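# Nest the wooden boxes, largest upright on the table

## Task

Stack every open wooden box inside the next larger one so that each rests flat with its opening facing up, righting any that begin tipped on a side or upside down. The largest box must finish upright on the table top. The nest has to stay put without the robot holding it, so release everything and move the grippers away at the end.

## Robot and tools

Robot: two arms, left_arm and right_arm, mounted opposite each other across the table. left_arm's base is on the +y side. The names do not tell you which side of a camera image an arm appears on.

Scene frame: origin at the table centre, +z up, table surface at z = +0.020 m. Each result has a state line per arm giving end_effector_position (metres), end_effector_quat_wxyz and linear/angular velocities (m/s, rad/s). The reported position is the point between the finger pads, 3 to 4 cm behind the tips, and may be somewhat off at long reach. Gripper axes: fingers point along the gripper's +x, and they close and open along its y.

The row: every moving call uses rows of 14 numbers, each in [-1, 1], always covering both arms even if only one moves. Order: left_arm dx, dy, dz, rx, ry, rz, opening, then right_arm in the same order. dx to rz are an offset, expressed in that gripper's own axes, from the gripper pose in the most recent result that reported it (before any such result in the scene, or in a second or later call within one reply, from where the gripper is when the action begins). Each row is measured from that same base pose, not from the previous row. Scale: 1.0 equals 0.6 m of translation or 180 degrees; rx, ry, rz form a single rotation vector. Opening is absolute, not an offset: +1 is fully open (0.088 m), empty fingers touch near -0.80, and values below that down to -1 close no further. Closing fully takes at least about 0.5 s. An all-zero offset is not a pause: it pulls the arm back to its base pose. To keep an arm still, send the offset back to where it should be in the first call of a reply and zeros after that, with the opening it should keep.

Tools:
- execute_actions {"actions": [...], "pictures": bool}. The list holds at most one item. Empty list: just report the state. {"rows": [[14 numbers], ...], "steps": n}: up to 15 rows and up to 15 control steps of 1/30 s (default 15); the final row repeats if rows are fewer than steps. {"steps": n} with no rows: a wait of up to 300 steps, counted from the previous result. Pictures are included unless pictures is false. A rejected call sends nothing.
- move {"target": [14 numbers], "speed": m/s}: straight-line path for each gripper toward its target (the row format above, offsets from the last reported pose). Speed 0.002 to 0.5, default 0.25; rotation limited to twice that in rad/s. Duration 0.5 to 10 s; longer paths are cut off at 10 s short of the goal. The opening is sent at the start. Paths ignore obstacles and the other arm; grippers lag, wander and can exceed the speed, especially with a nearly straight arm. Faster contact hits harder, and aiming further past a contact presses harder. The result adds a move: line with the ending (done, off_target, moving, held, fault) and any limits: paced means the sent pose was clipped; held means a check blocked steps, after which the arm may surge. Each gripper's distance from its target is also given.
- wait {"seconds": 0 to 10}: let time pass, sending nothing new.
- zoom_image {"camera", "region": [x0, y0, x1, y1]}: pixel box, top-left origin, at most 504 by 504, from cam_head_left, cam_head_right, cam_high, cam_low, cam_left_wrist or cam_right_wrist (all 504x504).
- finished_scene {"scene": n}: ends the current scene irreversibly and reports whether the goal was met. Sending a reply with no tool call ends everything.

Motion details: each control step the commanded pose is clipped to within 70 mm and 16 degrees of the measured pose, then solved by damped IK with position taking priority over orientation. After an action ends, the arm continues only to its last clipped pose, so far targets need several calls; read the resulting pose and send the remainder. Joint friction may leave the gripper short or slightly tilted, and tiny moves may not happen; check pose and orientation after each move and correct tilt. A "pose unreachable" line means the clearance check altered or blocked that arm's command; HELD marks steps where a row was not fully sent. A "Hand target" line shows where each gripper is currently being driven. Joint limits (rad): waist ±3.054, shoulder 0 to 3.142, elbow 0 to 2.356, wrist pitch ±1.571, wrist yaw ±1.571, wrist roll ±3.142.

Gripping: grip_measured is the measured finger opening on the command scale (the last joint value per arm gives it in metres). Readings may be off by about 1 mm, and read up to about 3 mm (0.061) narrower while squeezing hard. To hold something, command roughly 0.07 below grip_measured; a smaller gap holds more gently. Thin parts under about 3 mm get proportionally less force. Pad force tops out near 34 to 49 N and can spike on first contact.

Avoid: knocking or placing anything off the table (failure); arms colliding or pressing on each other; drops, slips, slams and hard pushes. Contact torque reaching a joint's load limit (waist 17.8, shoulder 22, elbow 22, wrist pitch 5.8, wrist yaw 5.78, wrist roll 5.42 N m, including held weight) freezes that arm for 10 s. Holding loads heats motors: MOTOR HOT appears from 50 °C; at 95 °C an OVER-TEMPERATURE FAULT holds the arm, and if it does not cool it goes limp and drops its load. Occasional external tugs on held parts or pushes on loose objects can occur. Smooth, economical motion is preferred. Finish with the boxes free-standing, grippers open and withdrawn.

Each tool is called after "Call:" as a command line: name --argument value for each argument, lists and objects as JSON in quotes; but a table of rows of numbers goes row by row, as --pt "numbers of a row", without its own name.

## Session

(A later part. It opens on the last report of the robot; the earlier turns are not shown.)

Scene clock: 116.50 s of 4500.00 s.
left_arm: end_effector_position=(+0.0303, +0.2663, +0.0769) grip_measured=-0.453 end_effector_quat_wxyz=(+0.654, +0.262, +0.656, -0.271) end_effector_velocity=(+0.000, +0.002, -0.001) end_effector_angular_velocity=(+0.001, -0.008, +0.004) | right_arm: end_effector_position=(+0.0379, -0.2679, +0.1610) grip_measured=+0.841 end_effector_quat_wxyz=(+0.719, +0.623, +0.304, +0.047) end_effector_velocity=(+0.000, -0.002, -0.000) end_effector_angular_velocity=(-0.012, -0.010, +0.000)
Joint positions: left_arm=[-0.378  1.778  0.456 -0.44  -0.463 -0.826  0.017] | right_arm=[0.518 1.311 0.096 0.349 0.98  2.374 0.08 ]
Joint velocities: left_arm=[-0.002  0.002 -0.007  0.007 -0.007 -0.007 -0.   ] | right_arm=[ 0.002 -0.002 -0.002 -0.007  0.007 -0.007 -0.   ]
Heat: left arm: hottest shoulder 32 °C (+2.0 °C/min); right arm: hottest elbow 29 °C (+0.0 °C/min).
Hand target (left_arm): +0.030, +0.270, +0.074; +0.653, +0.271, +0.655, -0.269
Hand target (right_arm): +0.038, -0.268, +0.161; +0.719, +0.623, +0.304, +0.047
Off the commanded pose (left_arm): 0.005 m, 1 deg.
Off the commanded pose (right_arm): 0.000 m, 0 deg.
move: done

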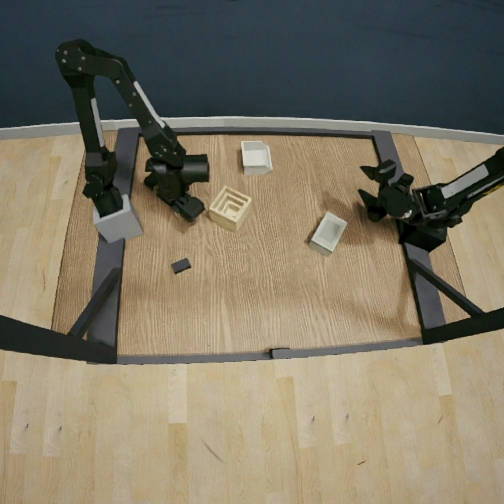

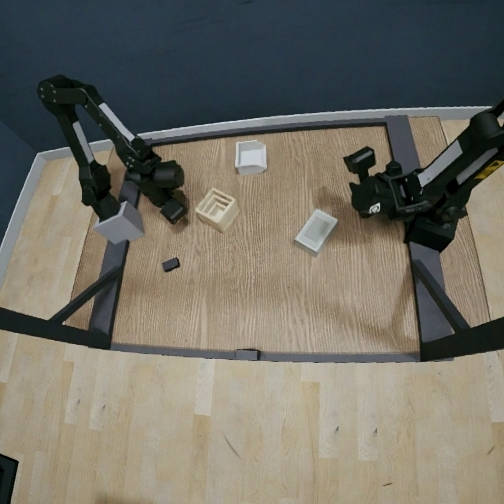

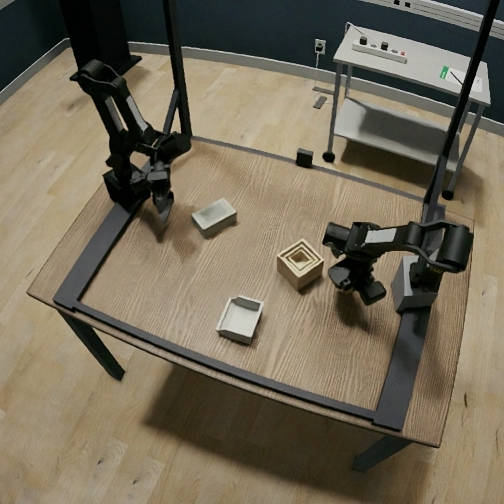

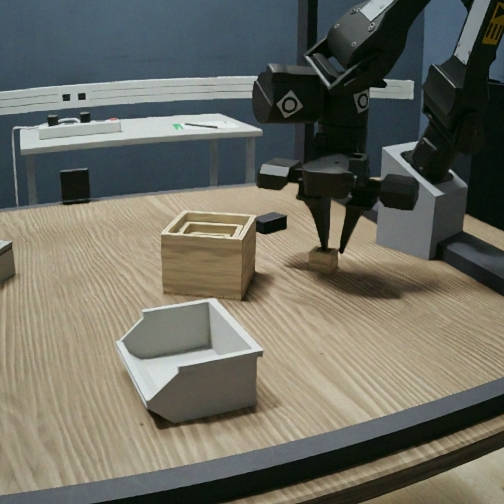

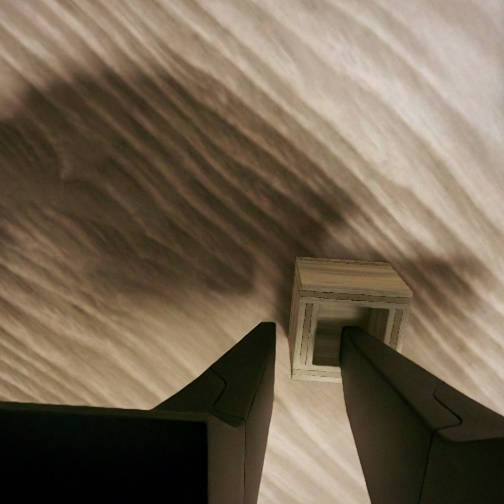

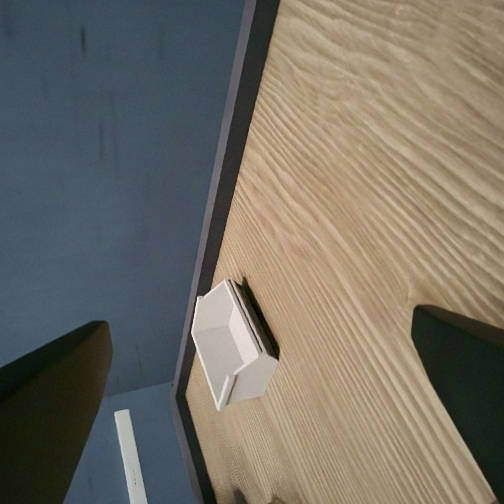

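Call:
move --target '[0.019,0.006,-0.004,0.004,0,0.004,-0.5,0,0,0,0,0,0,0.84]' --speed 0.03

Call:
move --target '[0,0,0,0,0,0,-0.85,0,0,0,0,0,0,0.84]'

Scene clock: 118.40 s of 4500.00 s.
left_arm: end_effector_position=(+0.0308, +0.2665, +0.0684) grip_measured=-0.497 end_effector_quat_wxyz=(+0.656, +0.262, +0.653, -0.273) end_effector_velocity=(-0.001, +0.006, -0.001) end_effector_angular_velocity=(+0.025, +0.007, -0.018) | right_arm: end_effector_position=(+0.0379, -0.2679, +0.1610) grip_measured=+0.841 end_effector_quat_wxyz=(+0.719, +0.623, +0.304, +0.047) end_effector_velocity=(+0.000, -0.002, -0.002) end_effector_angular_velocity=(-0.031, -0.006, +0.010)
Joint positions: left_arm=[-0.357  1.807  0.437 -0.376 -0.471 -0.797  0.015] | right_arm=[0.518 1.311 0.096 0.349 0.98  2.374 0.08 ]
Joint velocities: left_arm=[ 0.002  0.002 -0.002 -0.022  0.007  0.007 -0.   ] | right_arm=[-0.002  0.002 -0.002 -0.007 -0.007 -0.022 -0.   ]
Heat: left arm: hottest shoulder 32 °C (+2.0 °C/min); right arm: hottest elbow 29 °C (+0.0 °C/min).
Hand target (left_arm): +0.031, +0.270, +0.066; +0.654, +0.271, +0.652, -0.271
Hand target (right_arm): +0.038, -0.268, +0.161; +0.719, +0.623, +0.304, +0.047
Off the commanded pose (left_arm): 0.005 m, 1 deg.
Off the commanded pose (right_arm): 0.000 m, 0 deg.
move: done

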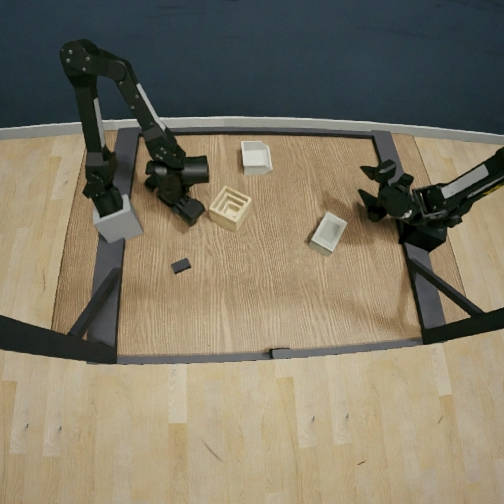

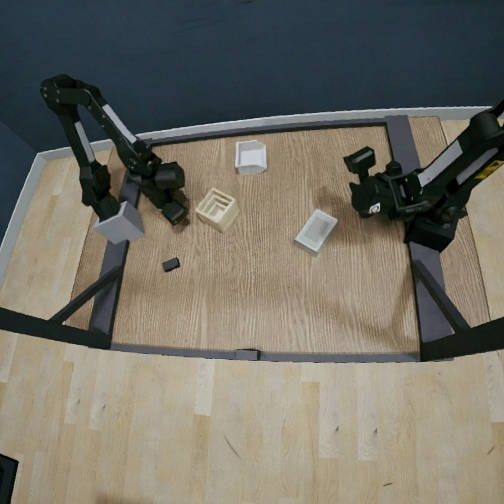

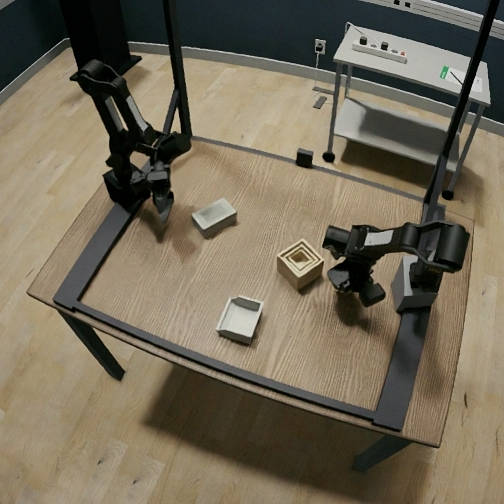

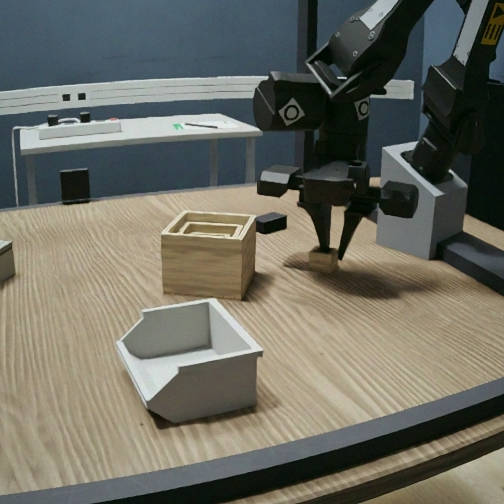

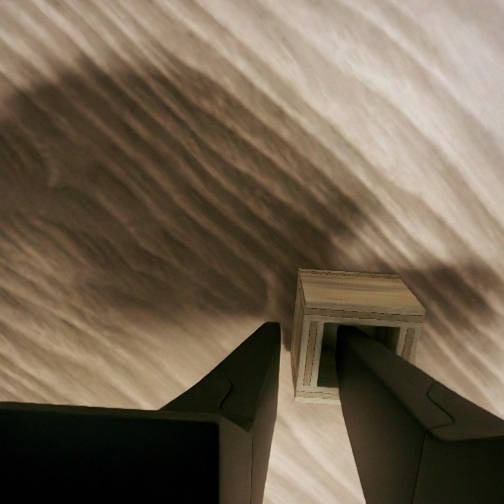

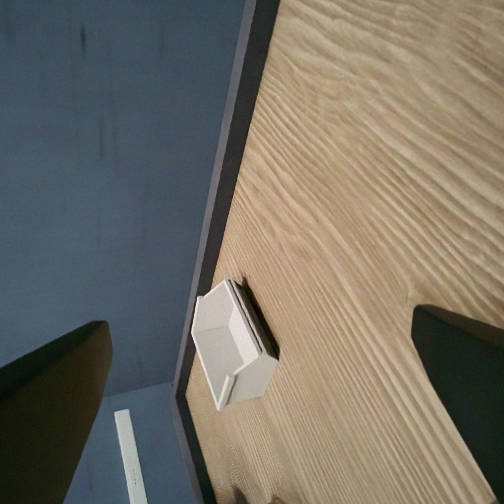

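Scene clock: 118.90 s of 4500.00 s.
left_arm: end_effector_position=(+0.0307, +0.2667, +0.0684) grip_measured=-0.765 end_effector_quat_wxyz=(+0.655, +0.263, +0.653, -0.273) end_effector_velocity=(+0.001, -0.000, +0.001) end_effector_angular_velocity=(+0.001, -0.008, -0.010) | right_arm: end_effector_position=(+0.0379, -0.2679, +0.1610) grip_measured=+0.841 end_effector_quat_wxyz=(+0.719, +0.623, +0.304, +0.047) end_effector_velocity=(-0.002, +0.003, +0.000) end_effector_angular_velocity=(-0.002, -0.002, +0.021)
Joint positions: left_arm=[-0.358  1.807  0.437 -0.377 -0.471 -0.797  0.001] | right_arm=[0.518 1.311 0.096 0.349 0.98  2.374 0.08 ]
Joint velocities: left_arm=[-0.002 -0.002  0.002 -0.007 -0.007  0.007 -0.   ] | right_arm=[ 0.007  0.002 -0.002  0.022 -0.007 -0.022 -0.   ]
Heat: left arm: hottest shoulder 32 °C (+2.0 °C/min); right arm: hottest elbow 29 °C (+0.0 °C/min).
Hand target (left_arm): +0.031, +0.266, +0.068; +0.656, +0.262, +0.653, -0.273
Hand target (right_arm): +0.038, -0.268, +0.161; +0.719, +0.623, +0.304, +0.047
Off the commanded pose (left_arm): 0.000 m, 0 deg.
Off the commanded pose (right_arm): 0.000 m, 0 deg.
move: done

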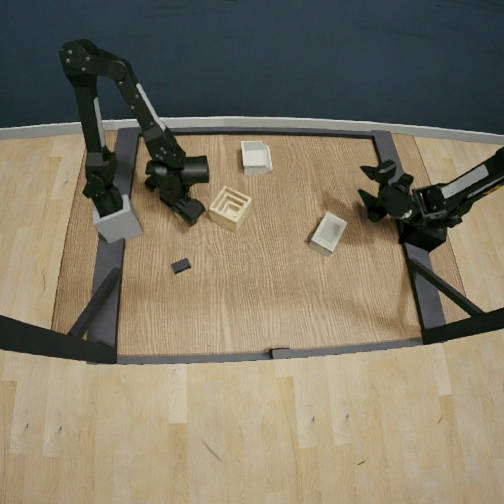

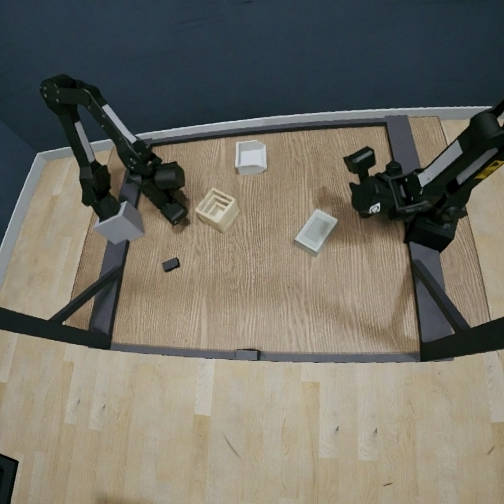

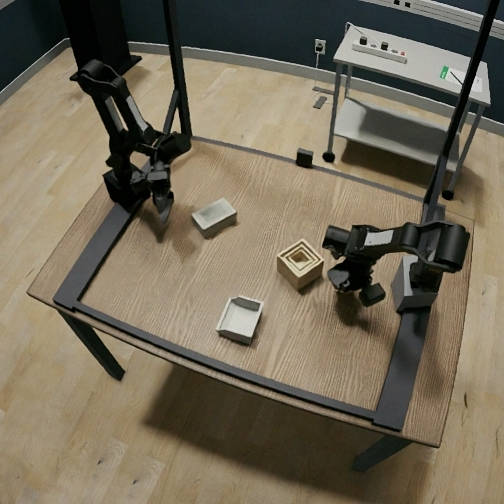

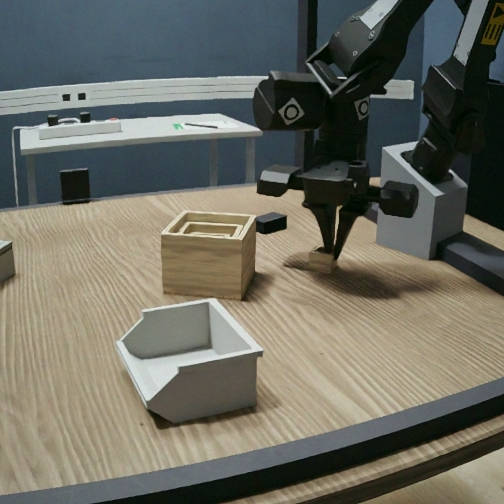

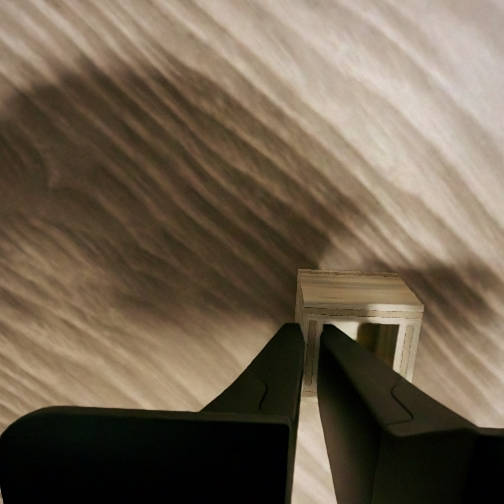

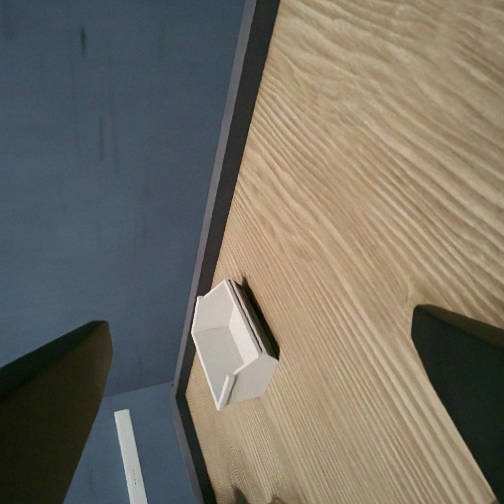

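Call:
move --target '[-0.15,0,0,0,0,0,-0.85,0,0,0,0,0,0,0.84]' --speed 0.15

Call:
move --target '[-0.005,-0.201,0.162,-0.064,0,0,-0.85,0,0,0,0,0,0,0.84]' --speed 0.2

Scene clock: 122.30 s of 4500.00 s.
left_arm: end_effector_position=(+0.0327, +0.2703, +0.1549) grip_measured=-0.765 end_effector_quat_wxyz=(+0.657, +0.270, +0.650, -0.272) end_effector_velocity=(+0.004, +0.004, +0.000) end_effector_angular_velocity=(+0.013, -0.026, +0.011) | right_arm: end_effector_position=(+0.0379, -0.2679, +0.1610) grip_measured=+0.841 end_effector_quat_wxyz=(+0.719, +0.623, +0.304, +0.047) end_effector_velocity=(+0.002, -0.004, -0.001) end_effector_angular_velocity=(-0.026, -0.012, -0.006)
Joint positions: left_arm=[-0.561  1.566  0.635 -0.923 -0.434 -1.014  0.001] | right_arm=[0.518 1.311 0.096 0.349 0.98  2.374 0.08 ]
Joint velocities: left_arm=[-0.002 -0.002 -0.002 -0.022 -0.022 -0.022  0.   ] | right_arm=[-0.002 -0.002 -0.002 -0.022  0.007 -0.007 -0.   ]
Heat: left arm: hottest shoulder 32 °C (+2.0 °C/min); right arm: hottest elbow 29 °C (+0.0 °C/min).
Hand target (left_arm): +0.032, +0.268, +0.158; +0.657, +0.263, +0.652, -0.273
Hand target (right_arm): +0.038, -0.268, +0.161; +0.719, +0.623, +0.304, +0.047
Off the commanded pose (left_arm): 0.005 m, 1 deg.
Off the commanded pose (right_arm): 0.000 m, 0 deg.
move: done

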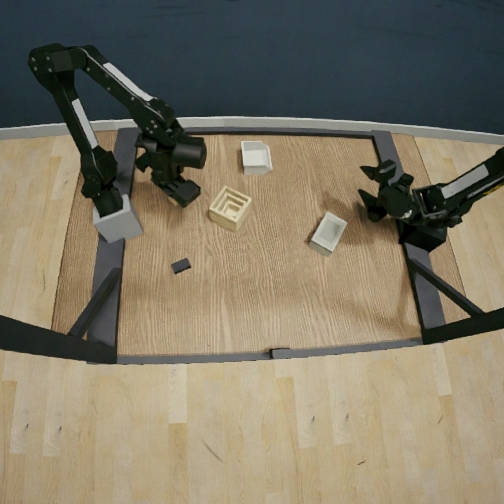

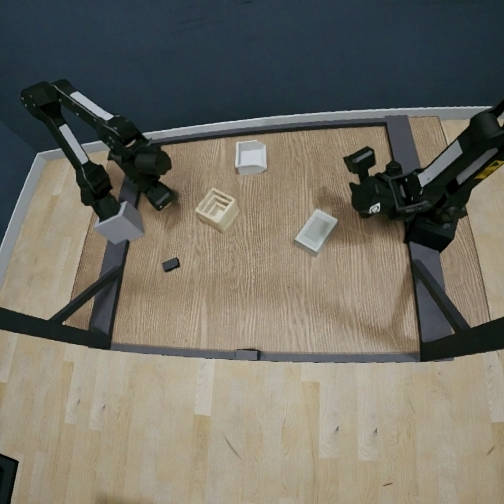

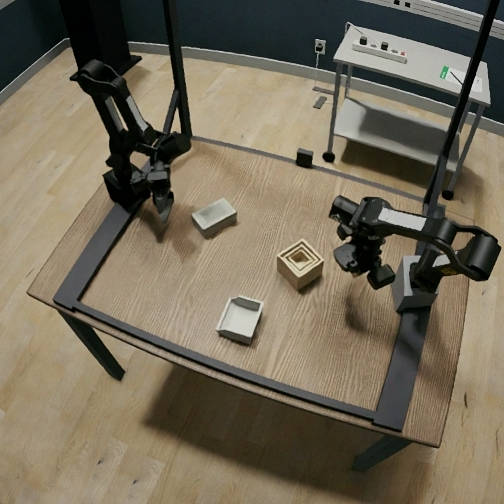

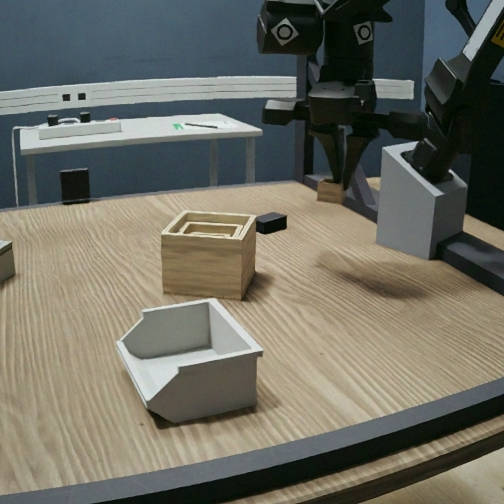

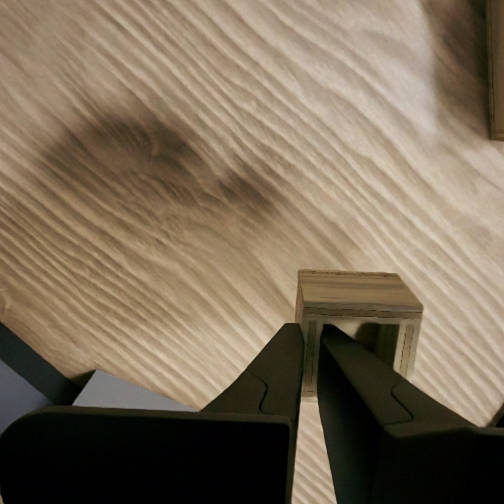

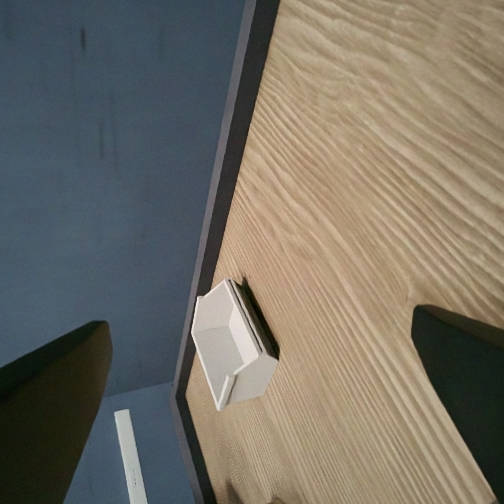

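Scene clock: 123.50 s of 4500.00 s.
left_arm: end_effector_position=(+0.0170, +0.1174, +0.1628) grip_measured=-0.765 end_effector_quat_wxyz=(+0.679, +0.201, +0.674, -0.210) end_effector_velocity=(-0.001, +0.004, +0.001) end_effector_angular_velocity=(+0.028, +0.002, +0.006) | right_arm: end_effector_position=(+0.0379, -0.2679, +0.1610) grip_measured=+0.841 end_effector_quat_wxyz=(+0.719, +0.623, +0.304, +0.047) end_effector_velocity=(+0.001, -0.000, +0.002) end_effector_angular_velocity=(+0.019, -0.001, -0.009)
Joint positions: left_arm=[-0.516  2.118  1.243 -0.948 -0.441 -1.157  0.001] | right_arm=[0.518 1.311 0.096 0.349 0.98  2.374 0.08 ]
Joint velocities: left_arm=[-0.002  0.007  0.012 -0.037  0.007 -0.022 -0.   ] | right_arm=[-0.002 -0.007 -0.002  0.007  0.007  0.007 -0.   ]
Heat: left arm: hottest shoulder 31 °C (+2.0 °C/min); right arm: hottest elbow 29 °C (+0.0 °C/min).
Hand target (left_arm): +0.017, +0.116, +0.160; +0.680, +0.203, +0.674, -0.205
Hand target (right_arm): +0.038, -0.268, +0.161; +0.719, +0.623, +0.304, +0.047
Off the commanded pose (left_arm): 0.004 m, 1 deg.
Off the commanded pose (right_arm): 0.000 m, 0 deg.
move: done

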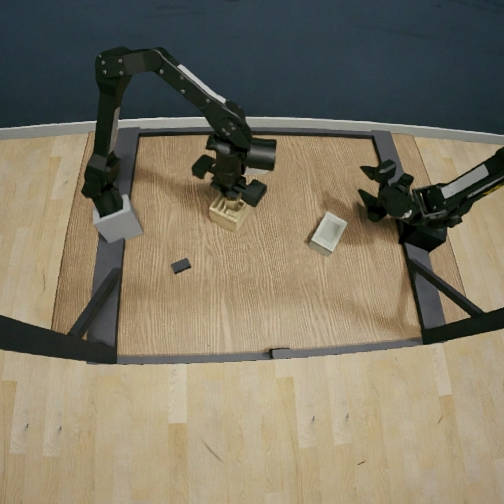

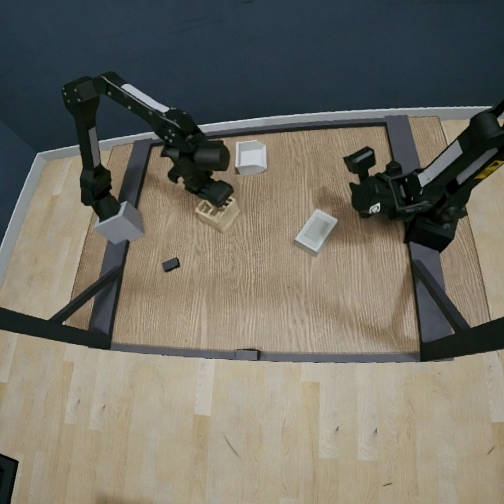

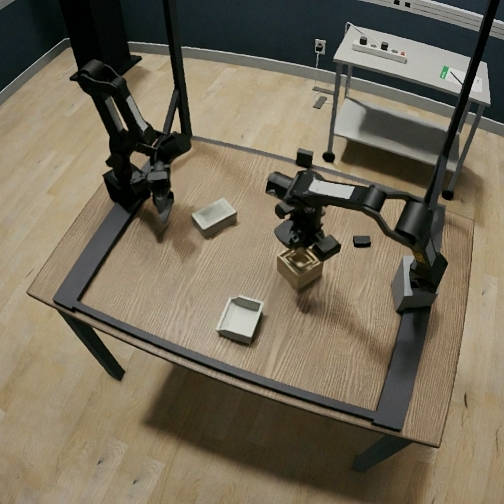

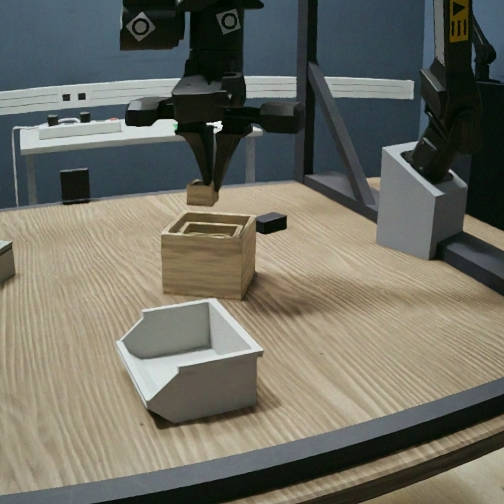

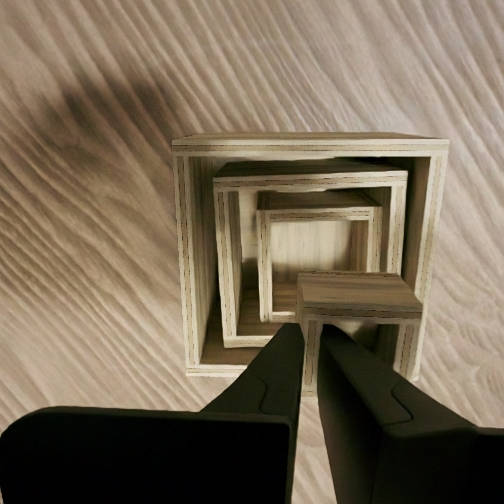

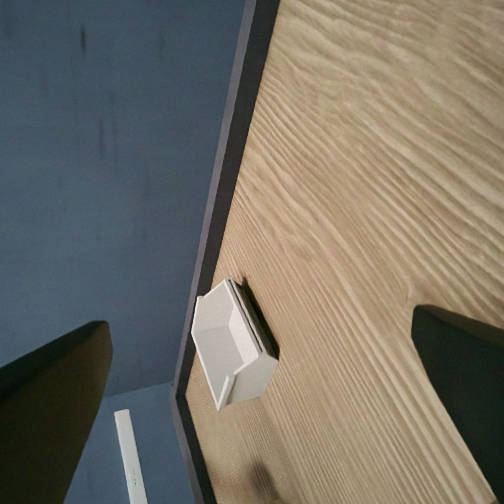

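Call:
move --target '[0.075,0.004,-0.011,-0.022,0,0.005,-0.85,0,0,0,0,0,0,0.84]' --speed 0.07

Scene clock: 126.63 s of 4500.00 s.
left_arm: end_effector_position=(+0.0128, +0.1190, +0.1238) grip_measured=-0.765 end_effector_quat_wxyz=(+0.686, +0.177, +0.681, -0.189) end_effector_velocity=(+0.001, +0.000, +0.001) end_effector_angular_velocity=(-0.009, -0.007, +0.008) | right_arm: end_effector_position=(+0.0379, -0.2679, +0.1610) grip_measured=+0.841 end_effector_quat_wxyz=(+0.719, +0.623, +0.304, +0.047) end_effector_velocity=(+0.000, -0.000, +0.001) end_effector_angular_velocity=(+0.004, -0.003, -0.005)
Joint positions: left_arm=[-0.479  2.17   1.15  -0.782 -0.451 -1.184  0.001] | right_arm=[0.518 1.311 0.096 0.349 0.98  2.374 0.08 ]
Joint velocities: left_arm=[-0.002 -0.007 -0.007  0.007 -0.007 -0.007 -0.   ] | right_arm=[ 0.002 -0.002  0.002 -0.007  0.007  0.007 -0.   ]
Heat: left arm: hottest shoulder 31 °C (+2.0 °C/min); right arm: hottest elbow 29 °C (+0.0 °C/min).
Hand target (left_arm): +0.012, +0.122, +0.118; +0.686, +0.183, +0.680, -0.182
Hand target (right_arm): +0.038, -0.268, +0.161; +0.719, +0.623, +0.304, +0.047
Off the commanded pose (left_arm): 0.007 m, 1 deg.
Off the commanded pose (right_arm): 0.000 m, 0 deg.
move: done

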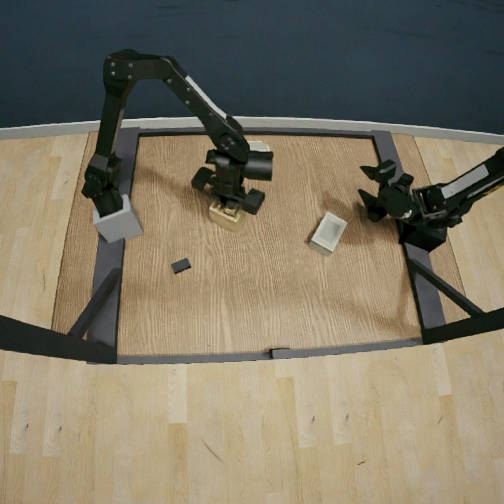

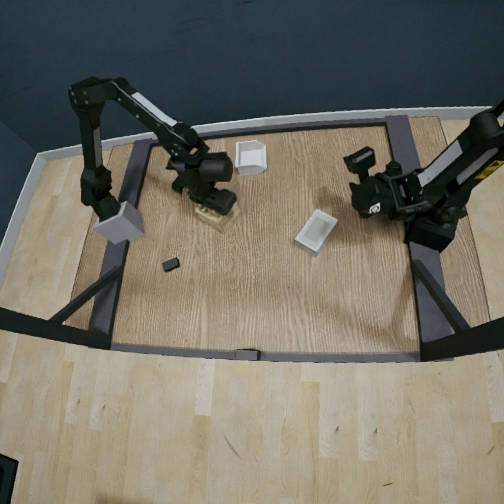

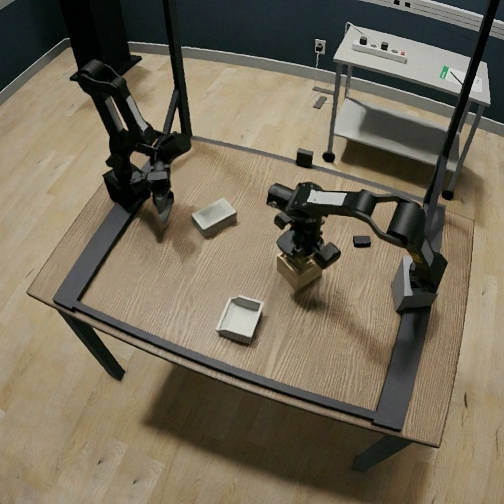

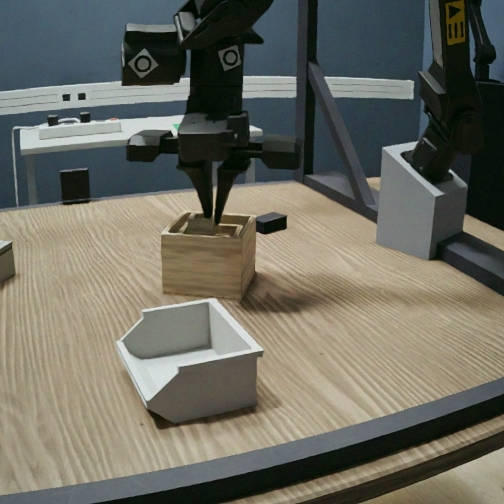

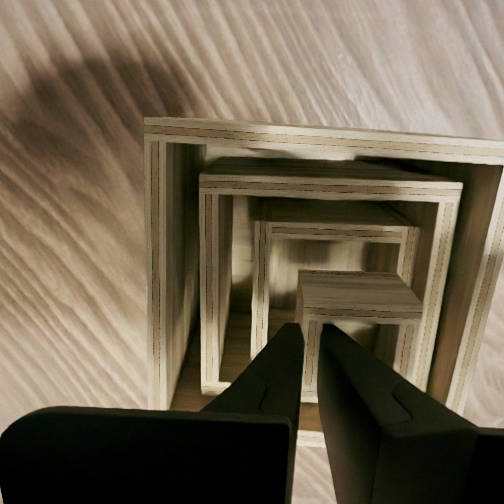

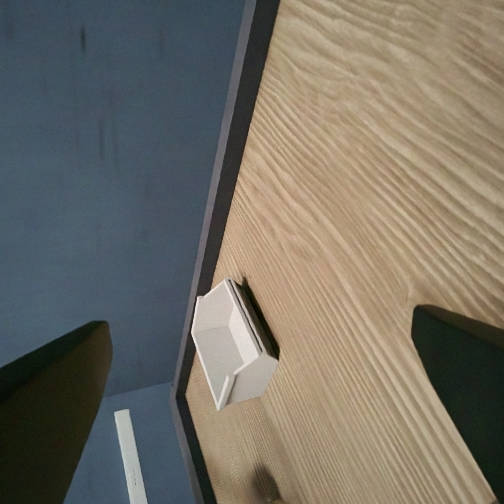

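Call:
move --target '[0.042,0.004,-0.001,0,0,0.005,-0.85,0,0,0,0,0,0,0.84]' --speed 0.04

Scene clock: 129.03 s of 4500.00 s.
left_arm: end_effector_position=(+0.0129, +0.1161, +0.1151) grip_measured=-0.764 end_effector_quat_wxyz=(+0.687, +0.169, +0.679, -0.195) end_effector_velocity=(+0.001, +0.004, -0.000) end_effector_angular_velocity=(+0.009, -0.009, +0.000) | right_arm: end_effector_position=(+0.0379, -0.2679, +0.1610) grip_measured=+0.841 end_effector_quat_wxyz=(+0.719, +0.623, +0.304, +0.047) end_effector_velocity=(+0.001, -0.005, -0.005) end_effector_angular_velocity=(-0.048, -0.003, +0.002)
Joint positions: left_arm=[-0.467  2.179  1.126 -0.72  -0.455 -1.163  0.002] | right_arm=[0.518 1.311 0.096 0.349 0.98  2.374 0.08 ]
Joint velocities: left_arm=[-0.002 -0.002 -0.007 -0.007 -0.007 -0.007 -0.   ] | right_arm=[-0.002  0.002 -0.002 -0.037 -0.007 -0.007  0.   ]
Heat: left arm: hottest shoulder 31 °C (+2.0 °C/min); right arm: hottest elbow 29 °C (+0.0 °C/min).
Hand target (left_arm): +0.013, +0.122, +0.099; +0.687, +0.182, +0.680, -0.183
Hand target (right_arm): +0.038, -0.268, +0.161; +0.719, +0.623, +0.304, +0.047
Off the commanded pose (left_arm): 0.017 m, 2 deg.
Off the commanded pose (right_arm): 0.000 m, 0 deg.
move: off_target (left_arm)

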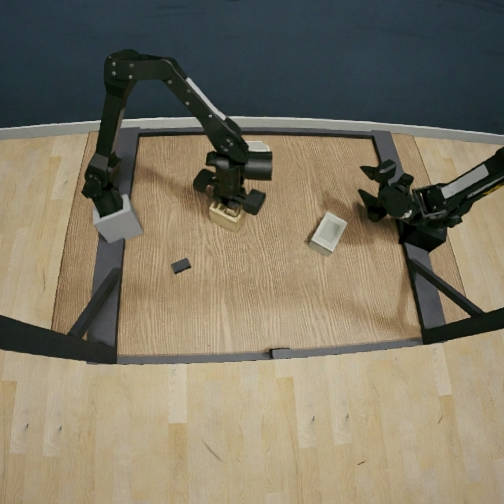

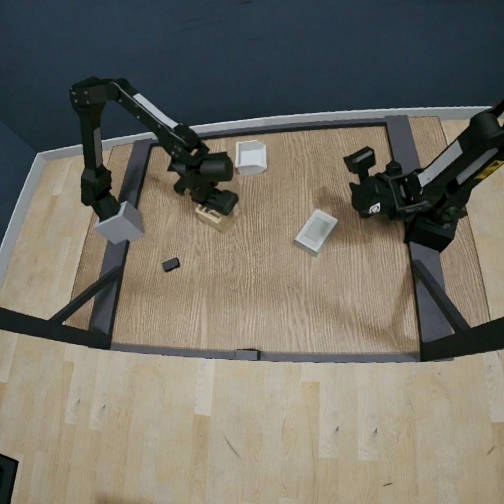

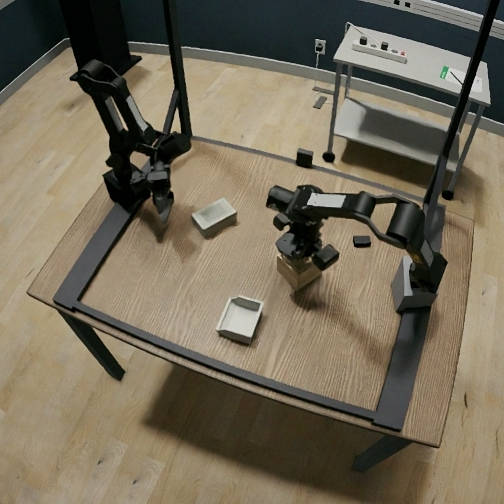

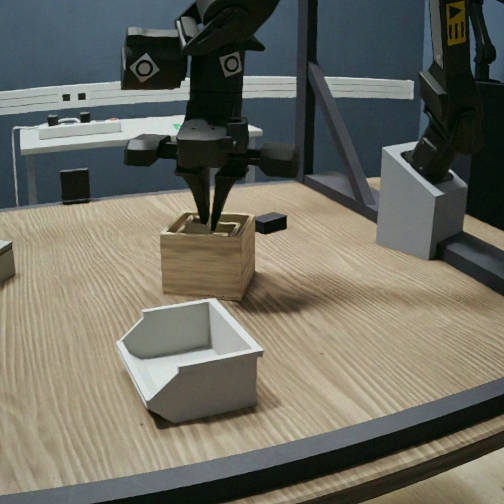

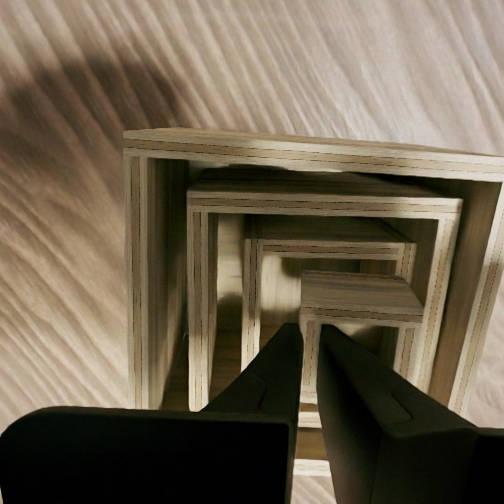

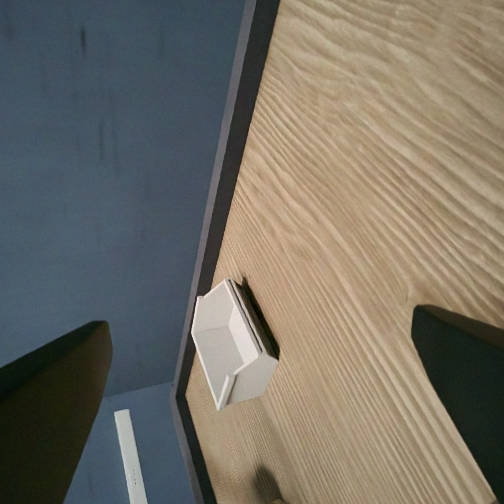

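Caught on the −y rim. Back up slightly and shift +y.

Call:
move --target '[-0.012,0.008,-0.001,0,0,0.01,-0.85,0,0,0,0,0,0,0.84]' --speed 0.03

Scene clock: 130.80 s of 4500.00 s.
left_arm: end_effector_position=(+0.0139, +0.1230, +0.1196) grip_measured=-0.764 end_effector_quat_wxyz=(+0.687, +0.184, +0.678, -0.185) end_effector_velocity=(+0.001, +0.005, +0.001) end_effector_angular_velocity=(+0.017, -0.010, -0.004) | right_arm: end_effector_position=(+0.0379, -0.2679, +0.1610) grip_measured=+0.841 end_effector_quat_wxyz=(+0.719, +0.623, +0.304, +0.047) end_effector_velocity=(+0.000, -0.003, -0.002) end_effector_angular_velocity=(-0.024, +0.000, +0.004)
Joint positions: left_arm=[-0.475  2.175  1.138 -0.78  -0.46  -1.182  0.002] | right_arm=[0.518 1.311 0.096 0.349 0.98  2.374 0.08 ]
Joint velocities: left_arm=[-0.002 -0.002 -0.002 -0.022 -0.007 -0.007 -0.   ] | right_arm=[-0.002 -0.007 -0.002 -0.022 -0.007 -0.007  0.   ]
Heat: left arm: hottest shoulder 31 °C (+2.0 °C/min); right arm: hottest elbow 29 °C (+0.0 °C/min).
Hand target (left_arm): +0.015, +0.121, +0.122; +0.690, +0.179, +0.676, -0.184
Hand target (right_arm): +0.038, -0.268, +0.161; +0.719, +0.623, +0.304, +0.047
Off the commanded pose (left_arm): 0.003 m, 1 deg.
Off the commanded pose (right_arm): 0.000 m, 0 deg.
move: done

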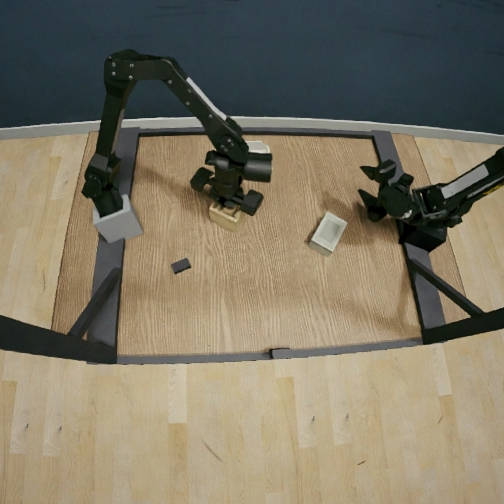

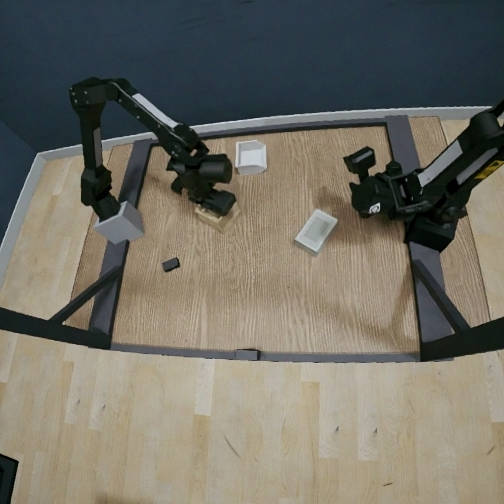

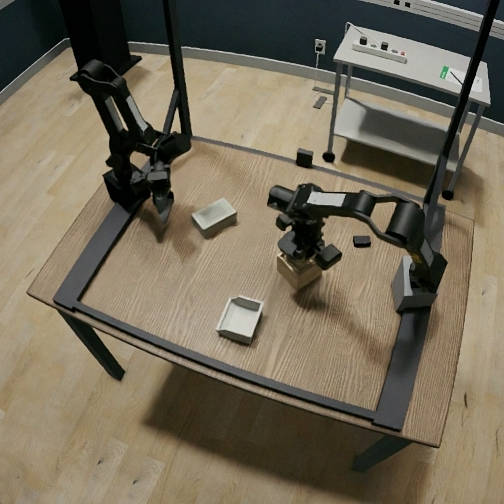

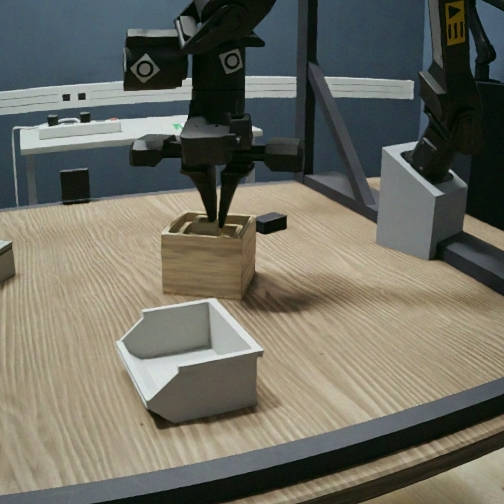

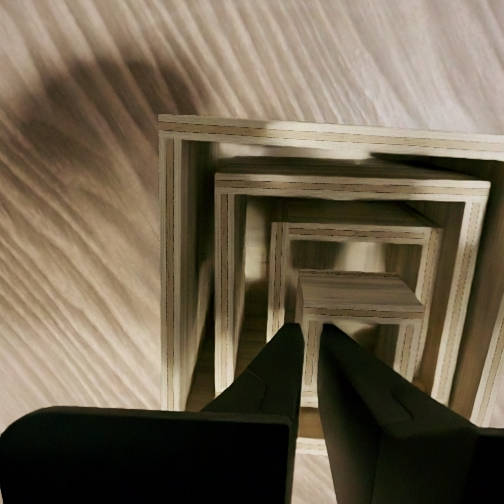

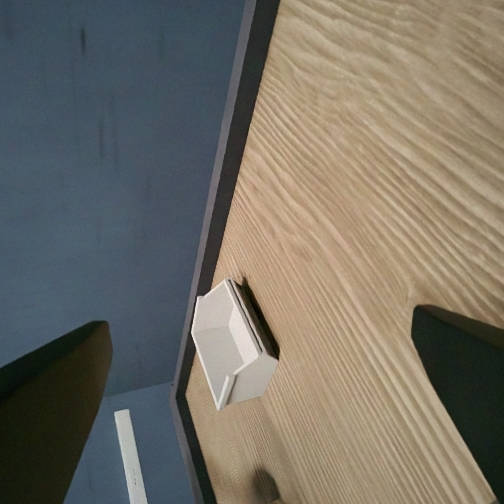

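Drift on descent (−y, +z) will centre it.

Call:
move --target '[0.03,0,0,0,0,0,-0.85,0,0,0,0,0,0,0.84]' --speed 0.03

Scene clock: 132.97 s of 4500.00 s.
left_arm: end_effector_position=(+0.0145, +0.1192, +0.1076) grip_measured=-0.764 end_effector_quat_wxyz=(+0.688, +0.173, +0.680, -0.187) end_effector_velocity=(+0.000, -0.001, +0.001) end_effector_angular_velocity=(-0.008, -0.007, +0.009) | right_arm: end_effector_position=(+0.0379, -0.2679, +0.1610) grip_measured=+0.841 end_effector_quat_wxyz=(+0.719, +0.623, +0.304, +0.047) end_effector_velocity=(-0.002, +0.000, -0.003) end_effector_angular_velocity=(-0.016, +0.013, +0.018)
Joint positions: left_arm=[-0.455  2.193  1.116 -0.71  -0.46  -1.162  0.002] | right_arm=[0.518 1.311 0.096 0.349 0.98  2.374 0.08 ]
Joint velocities: left_arm=[-0.002 -0.002 -0.002  0.007 -0.007 -0.007  0.   ] | right_arm=[ 0.002 -0.002 -0.002 -0.007 -0.022 -0.007 -0.   ]
Heat: left arm: hottest shoulder 31 °C (+2.0 °C/min); right arm: hottest elbow 29 °C (+0.0 °C/min).
Hand target (left_arm): +0.014, +0.123, +0.102; +0.687, +0.184, +0.678, -0.184
Hand target (right_arm): +0.038, -0.268, +0.161; +0.719, +0.623, +0.304, +0.047
Off the commanded pose (left_arm): 0.007 m, 1 deg.
Off the commanded pose (right_arm): 0.000 m, 0 deg.
move: done

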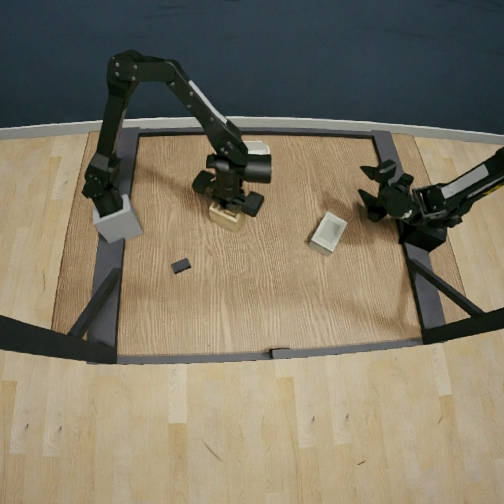

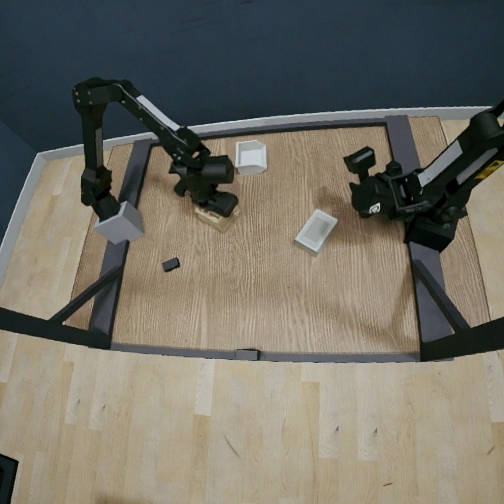

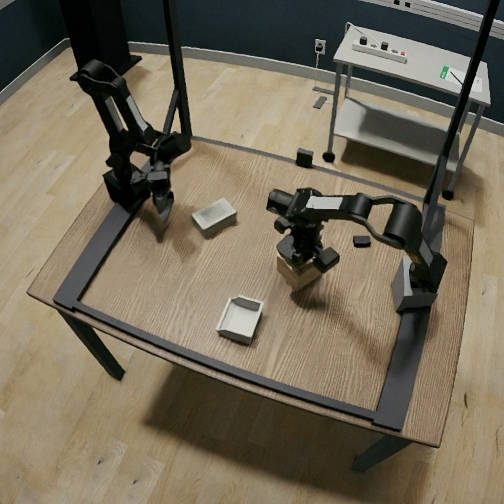

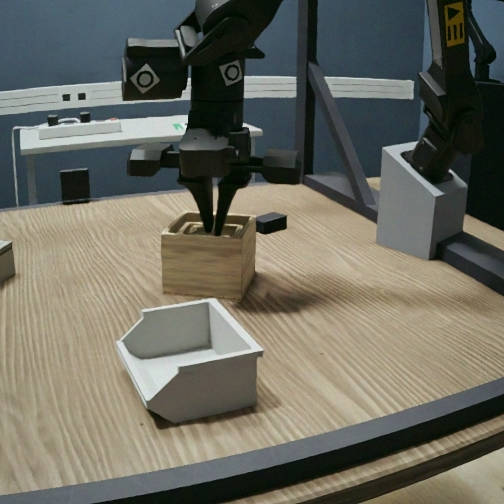

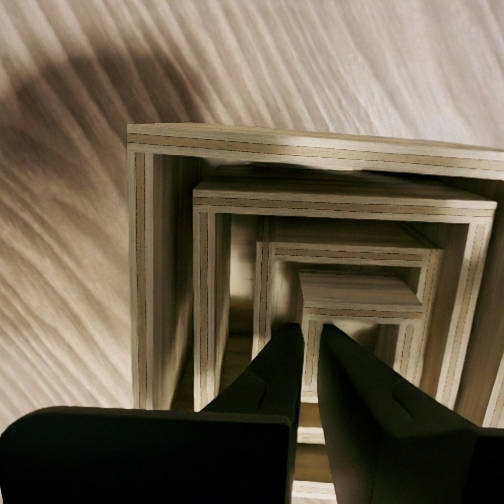

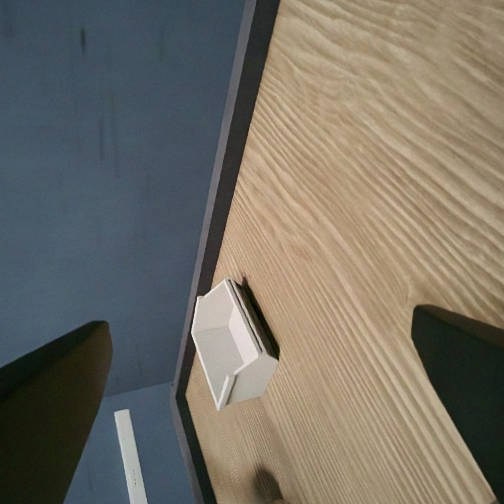

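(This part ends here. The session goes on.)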